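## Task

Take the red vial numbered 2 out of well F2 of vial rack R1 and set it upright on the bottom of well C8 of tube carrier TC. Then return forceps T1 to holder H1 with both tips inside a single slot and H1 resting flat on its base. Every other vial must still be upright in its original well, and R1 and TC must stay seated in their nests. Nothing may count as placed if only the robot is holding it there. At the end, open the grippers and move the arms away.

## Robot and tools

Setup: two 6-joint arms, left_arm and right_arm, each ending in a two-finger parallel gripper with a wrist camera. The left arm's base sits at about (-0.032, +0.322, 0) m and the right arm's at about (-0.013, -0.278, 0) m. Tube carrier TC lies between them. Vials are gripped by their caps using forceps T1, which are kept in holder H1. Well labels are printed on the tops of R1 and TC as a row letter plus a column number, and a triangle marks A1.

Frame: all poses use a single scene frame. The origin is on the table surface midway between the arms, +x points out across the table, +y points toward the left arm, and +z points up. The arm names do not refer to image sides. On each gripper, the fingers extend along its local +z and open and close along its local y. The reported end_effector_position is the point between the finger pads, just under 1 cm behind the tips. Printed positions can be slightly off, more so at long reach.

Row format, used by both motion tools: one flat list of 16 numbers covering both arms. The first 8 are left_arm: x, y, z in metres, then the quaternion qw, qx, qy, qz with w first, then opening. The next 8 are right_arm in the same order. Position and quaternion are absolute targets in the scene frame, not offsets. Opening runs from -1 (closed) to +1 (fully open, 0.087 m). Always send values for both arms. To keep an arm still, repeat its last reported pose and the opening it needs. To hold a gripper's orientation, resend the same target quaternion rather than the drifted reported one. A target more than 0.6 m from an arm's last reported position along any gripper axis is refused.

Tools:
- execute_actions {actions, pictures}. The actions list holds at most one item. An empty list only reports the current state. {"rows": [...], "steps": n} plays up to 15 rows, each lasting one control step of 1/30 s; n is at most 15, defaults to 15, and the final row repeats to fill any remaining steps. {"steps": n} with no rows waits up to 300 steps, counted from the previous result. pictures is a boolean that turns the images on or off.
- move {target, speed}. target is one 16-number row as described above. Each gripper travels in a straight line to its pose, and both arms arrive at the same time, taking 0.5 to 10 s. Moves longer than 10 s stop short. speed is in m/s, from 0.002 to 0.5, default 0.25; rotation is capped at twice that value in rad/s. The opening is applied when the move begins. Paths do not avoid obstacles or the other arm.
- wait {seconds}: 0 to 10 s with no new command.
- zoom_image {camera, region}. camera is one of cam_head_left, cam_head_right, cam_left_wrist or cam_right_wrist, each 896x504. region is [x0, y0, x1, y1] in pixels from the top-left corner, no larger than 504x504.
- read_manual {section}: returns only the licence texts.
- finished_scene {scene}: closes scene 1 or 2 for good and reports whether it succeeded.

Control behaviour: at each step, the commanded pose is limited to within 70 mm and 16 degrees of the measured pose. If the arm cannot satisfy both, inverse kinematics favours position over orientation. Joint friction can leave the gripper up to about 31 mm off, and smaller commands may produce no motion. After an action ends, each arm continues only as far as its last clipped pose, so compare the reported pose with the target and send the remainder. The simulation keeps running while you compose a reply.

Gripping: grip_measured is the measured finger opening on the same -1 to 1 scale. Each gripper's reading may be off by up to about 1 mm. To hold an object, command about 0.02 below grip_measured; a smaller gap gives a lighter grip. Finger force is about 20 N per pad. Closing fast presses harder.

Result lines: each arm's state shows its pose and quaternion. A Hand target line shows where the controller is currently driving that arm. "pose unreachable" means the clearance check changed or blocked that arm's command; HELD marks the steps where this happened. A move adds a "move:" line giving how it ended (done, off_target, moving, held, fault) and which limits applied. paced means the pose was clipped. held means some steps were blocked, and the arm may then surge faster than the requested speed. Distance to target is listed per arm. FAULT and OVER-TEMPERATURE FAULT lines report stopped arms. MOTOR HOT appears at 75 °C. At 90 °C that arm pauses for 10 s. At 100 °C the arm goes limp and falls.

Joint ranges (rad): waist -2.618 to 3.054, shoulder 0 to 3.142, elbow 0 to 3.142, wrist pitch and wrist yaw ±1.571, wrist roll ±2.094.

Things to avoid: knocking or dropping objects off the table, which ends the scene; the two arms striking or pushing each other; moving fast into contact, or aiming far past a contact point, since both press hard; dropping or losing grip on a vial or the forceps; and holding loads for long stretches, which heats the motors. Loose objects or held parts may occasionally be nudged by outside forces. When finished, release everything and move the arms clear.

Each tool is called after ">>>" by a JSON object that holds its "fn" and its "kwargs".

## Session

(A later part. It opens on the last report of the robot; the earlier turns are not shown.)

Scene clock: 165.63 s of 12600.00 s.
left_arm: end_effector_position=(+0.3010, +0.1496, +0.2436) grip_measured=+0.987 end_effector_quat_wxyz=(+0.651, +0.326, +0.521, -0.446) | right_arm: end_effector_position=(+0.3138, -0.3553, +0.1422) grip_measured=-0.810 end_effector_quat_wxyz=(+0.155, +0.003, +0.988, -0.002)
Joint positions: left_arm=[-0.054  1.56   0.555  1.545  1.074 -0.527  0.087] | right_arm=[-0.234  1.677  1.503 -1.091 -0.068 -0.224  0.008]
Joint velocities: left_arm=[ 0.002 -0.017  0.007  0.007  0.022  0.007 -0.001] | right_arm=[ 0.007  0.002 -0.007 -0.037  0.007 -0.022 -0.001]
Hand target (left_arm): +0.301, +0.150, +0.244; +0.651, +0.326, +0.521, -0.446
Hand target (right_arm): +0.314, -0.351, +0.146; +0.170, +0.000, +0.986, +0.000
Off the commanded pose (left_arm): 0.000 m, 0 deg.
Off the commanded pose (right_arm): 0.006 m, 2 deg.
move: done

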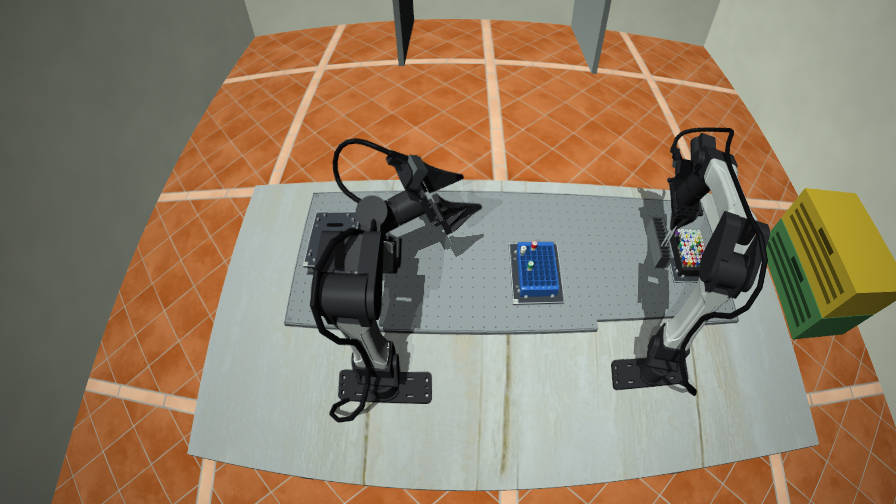

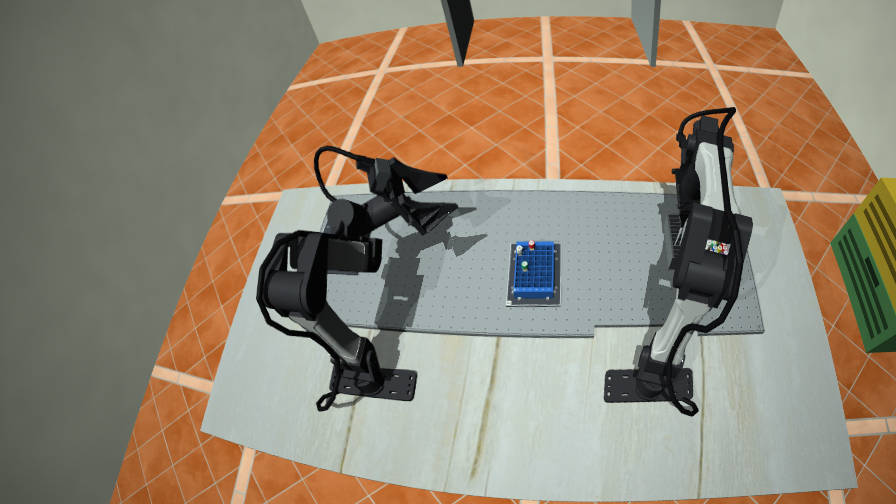

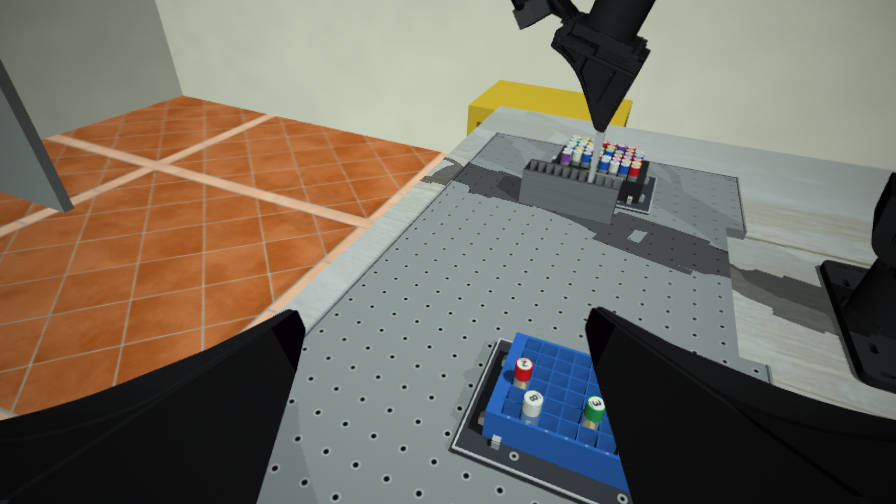

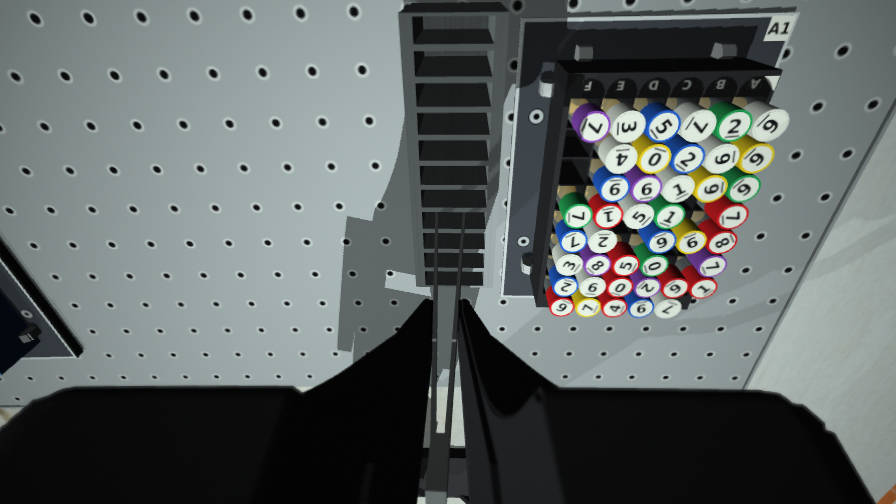

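In the slot.

>>> {"fn": "move", "kwargs": {"target": [0.3008,0.1496,0.2435,0.651,0.326,0.521,-0.446,1,0.313,-0.351,0.116,0.174,0,0.985,0,-0.81], "speed": 0.015}}

Scene clock: 168.20 s of 12600.00 s.
left_arm: end_effector_position=(+0.3010, +0.1496, +0.2436) grip_measured=+0.987 end_effector_quat_wxyz=(+0.651, +0.326, +0.521, -0.446) | right_arm: end_effector_position=(+0.3128, -0.3550, +0.1133) grip_measured=-0.810 end_effector_quat_wxyz=(+0.160, +0.003, +0.987, -0.003)
Joint positions: left_arm=[-0.054  1.56   0.555  1.545  1.074 -0.527  0.087] | right_arm=[-0.234  1.663  1.371 -0.964 -0.069 -0.224  0.008]
Joint velocities: left_arm=[ 0.007 -0.007  0.002 -0.037 -0.007  0.022  0.   ] | right_arm=[-0.002 -0.007  0.002  0.022 -0.007 -0.051  0.   ]
Hand target (left_arm): +0.301, +0.150, +0.244; +0.651, +0.326, +0.521, -0.446
Hand target (right_arm): +0.313, -0.351, +0.116; +0.174, +0.000, +0.985, +0.000
Off the commanded pose (left_arm): 0.000 m, 0 deg.
Off the commanded pose (right_arm): 0.005 m, 2 deg.
move: done

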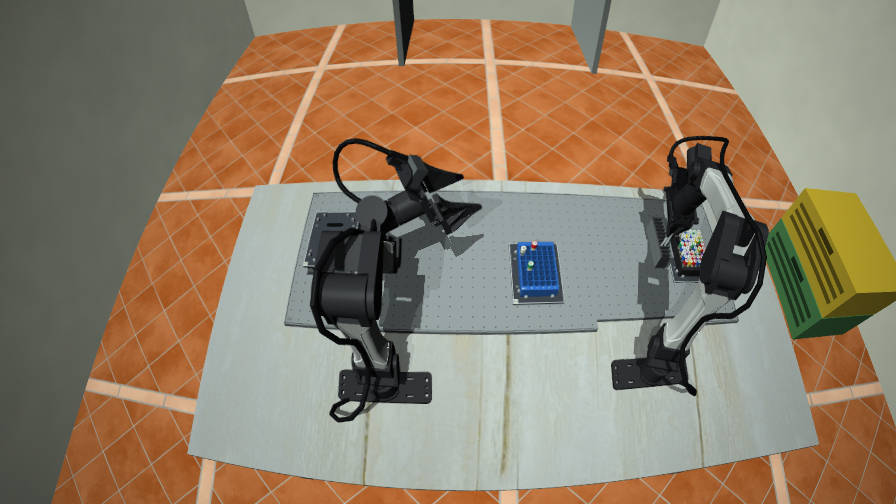

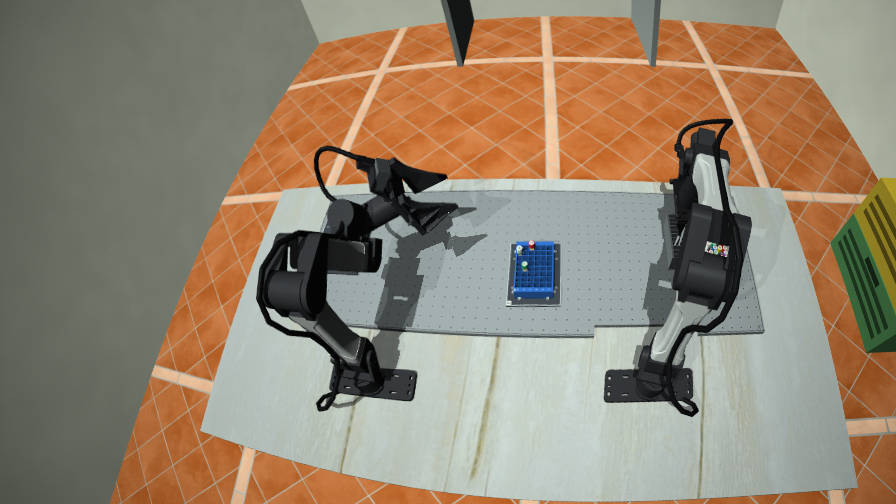

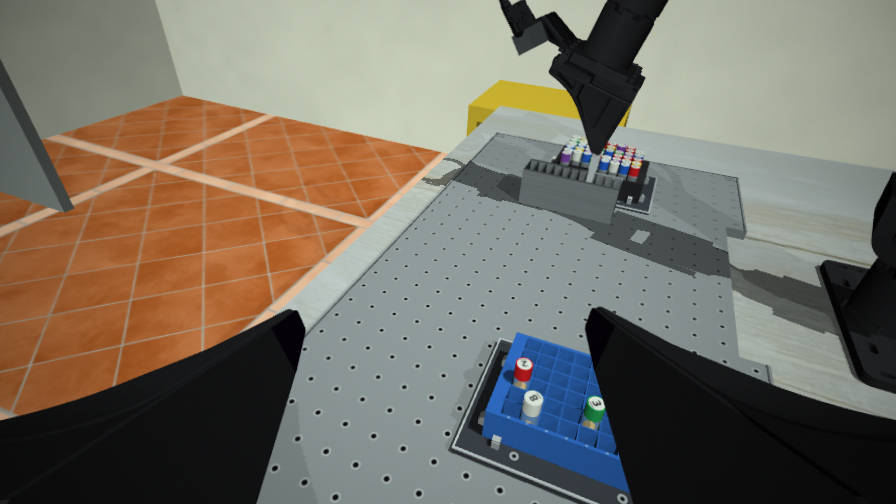

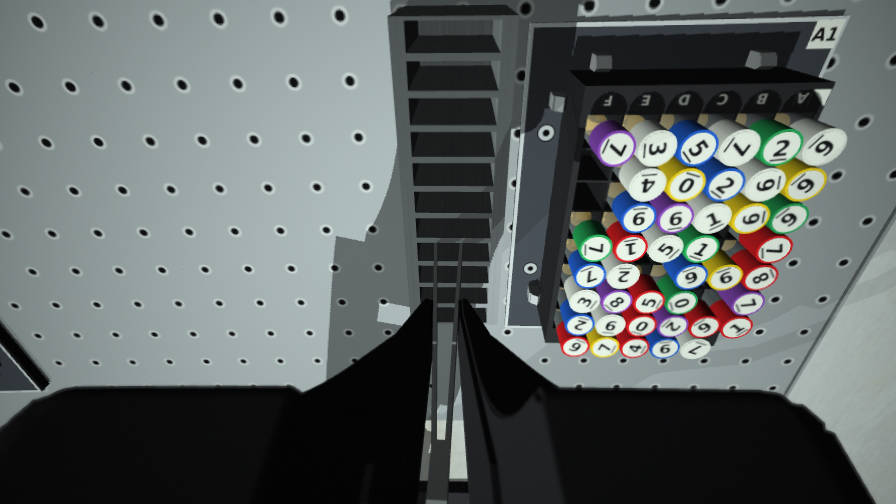

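>>> {"fn": "execute_actions", "kwargs": {"actions": [{"rows":[[0.3008,0.1496,0.2435,0.651,0.326,0.521,-0.446,1,0.313,-0.351,0.116,0.174,0,0.985,0,-0.78],[0.3008,0.1496,0.2435,0.651,0.326,0.521,-0.446,1,0.313,-0.351,0.116,0.174,0,0.985,0,-0.76],[0.3008,0.1496,0.2435,0.651,0.326,0.521,-0.446,1,0.313,-0.351,0.116,0.174,0,0.985,0,-0.74],[0.3008,0.1496,0.2435,0.651,0.326,0.521,-0.446,1,0.313,-0.351,0.116,0.174,0,0.985,0,-0.7],[0.3008,0.1496,0.2435,0.651,0.326,0.521,-0.446,1,0.313,-0.351,0.116,0.174,0,0.985,0,-0.3]]}], "pictures": false}}

>>> {"fn": "move", "kwargs": {"target": [0.3008,0.1496,0.2435,0.651,0.326,0.521,-0.446,1,0.30,-0.351,0.22,0.174,0,0.985,0,-0.3], "speed": 0.1}}

Scene clock: 170.20 s of 12600.00 s.
left_arm: end_effector_position=(+0.3010, +0.1496, +0.2436) grip_measured=+0.987 end_effector_quat_wxyz=(+0.651, +0.326, +0.521, -0.446) | right_arm: end_effector_position=(+0.3134, -0.3551, +0.1134) grip_measured=-0.300 end_effector_quat_wxyz=(+0.162, +0.003, +0.987, -0.003)
Joint positions: left_arm=[-0.054  1.56   0.555  1.545  1.074 -0.527  0.087] | right_arm=[-0.234  1.663  1.371 -0.961 -0.069 -0.224  0.031]
Joint velocities: left_arm=[-0.012 -0.007 -0.002 -0.037  0.051  0.037 -0.001] | right_arm=[0.027 0.002 0.017 0.022 0.022 0.037 0.   ]
Hand target (left_arm): +0.301, +0.150, +0.244; +0.651, +0.326, +0.521, -0.446
Hand target (right_arm): +0.313, -0.351, +0.116; +0.174, +0.000, +0.985, -0.000
Off the commanded pose (left_arm): 0.000 m, 0 deg.
Off the commanded pose (right_arm): 0.005 m, 2 deg.
Steps of this call (steps 1 to 45: nothing new was sent; steps 46 to 60: all 15 steps of this action). Readings (end_effector_position):
46: left_arm (+0.3010, +0.1496, +0.2436) | right_arm (+0.3133, -0.3551, +0.1134)
47: left_arm (+0.3010, +0.1496, +0.2436) | right_arm (+0.3133, -0.3551, +0.1134)
49: left_arm (+0.3010, +0.1496, +0.2436) | right_arm (+0.3133, -0.3551, +0.1134)
53: left_arm (+0.3010, +0.1496, +0.2436) | right_arm (+0.3134, -0.3551, +0.1134)
60: the state above

Scene clock: 172.10 s of 12600.00 s.
left_arm: end_effector_position=(+0.3010, +0.1496, +0.2436) grip_measured=+0.987 end_effector_quat_wxyz=(+0.651, +0.326, +0.521, -0.446) | right_arm: end_effector_position=(+0.2986, -0.3510, +0.2129) grip_measured=-0.300 end_effector_quat_wxyz=(+0.168, +0.002, +0.986, -0.004)
Joint positions: left_arm=[-0.054  1.56   0.555  1.545  1.074 -0.527  0.087] | right_arm=[-0.234  1.648  1.754 -1.347 -0.071 -0.224  0.031]
Joint velocities: left_arm=[ 0.002 -0.002 -0.007 -0.081 -0.081  0.037  0.001] | right_arm=[ 0.012 -0.002 -0.017  0.022 -0.037  0.007  0.   ]
Hand target (left_arm): +0.301, +0.150, +0.244; +0.651, +0.326, +0.521, -0.446
Hand target (right_arm): +0.298, -0.351, +0.220; +0.174, +0.000, +0.985, -0.000
Off the commanded pose (left_arm): 0.000 m, 0 deg.
Off the commanded pose (right_arm): 0.007 m, 1 deg.
move: done

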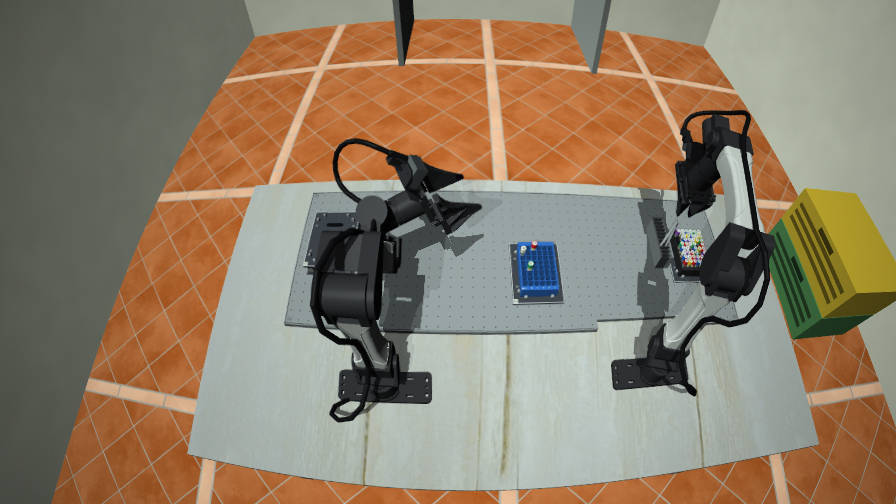

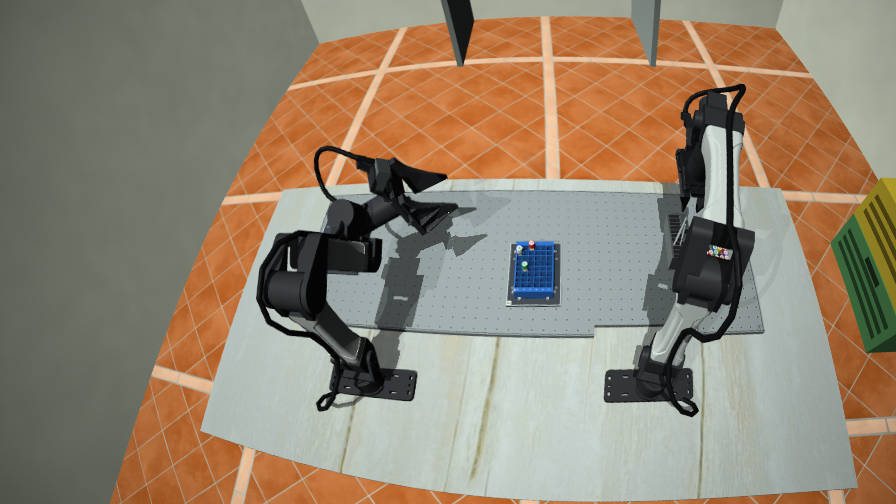

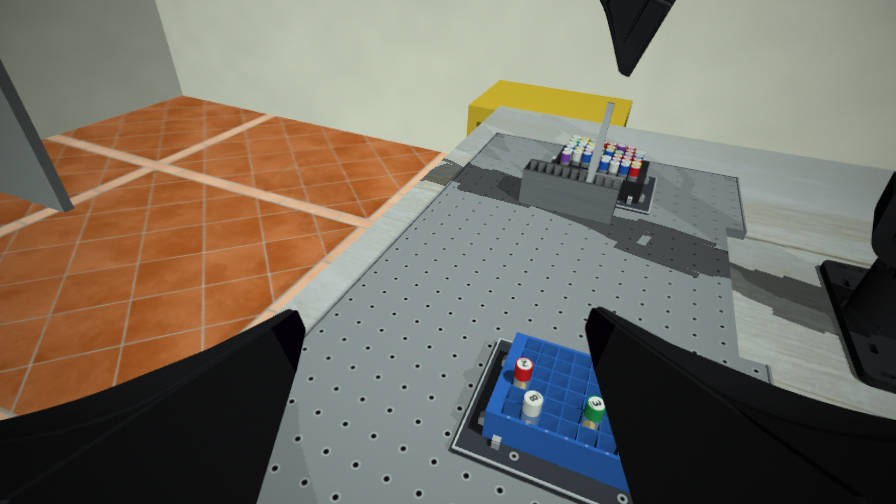

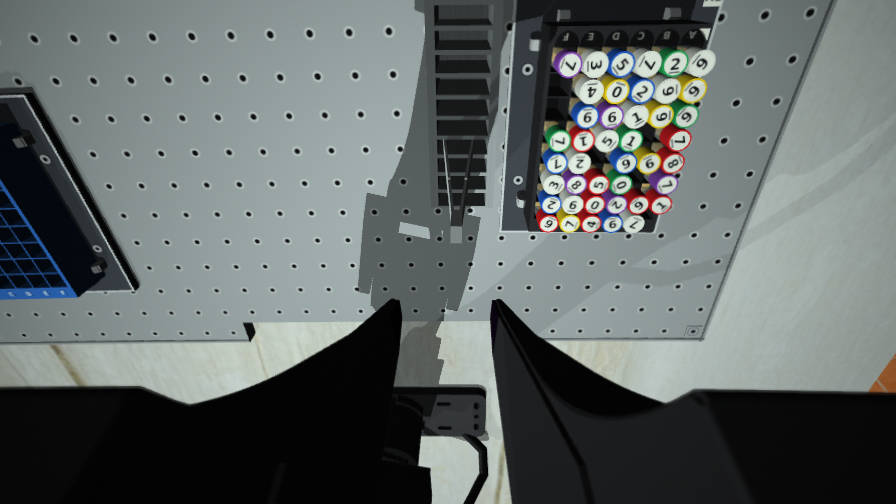

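>>> {"fn": "finished_scene", "kwargs": {"scene": 1}}

The scene is finished: the task was done.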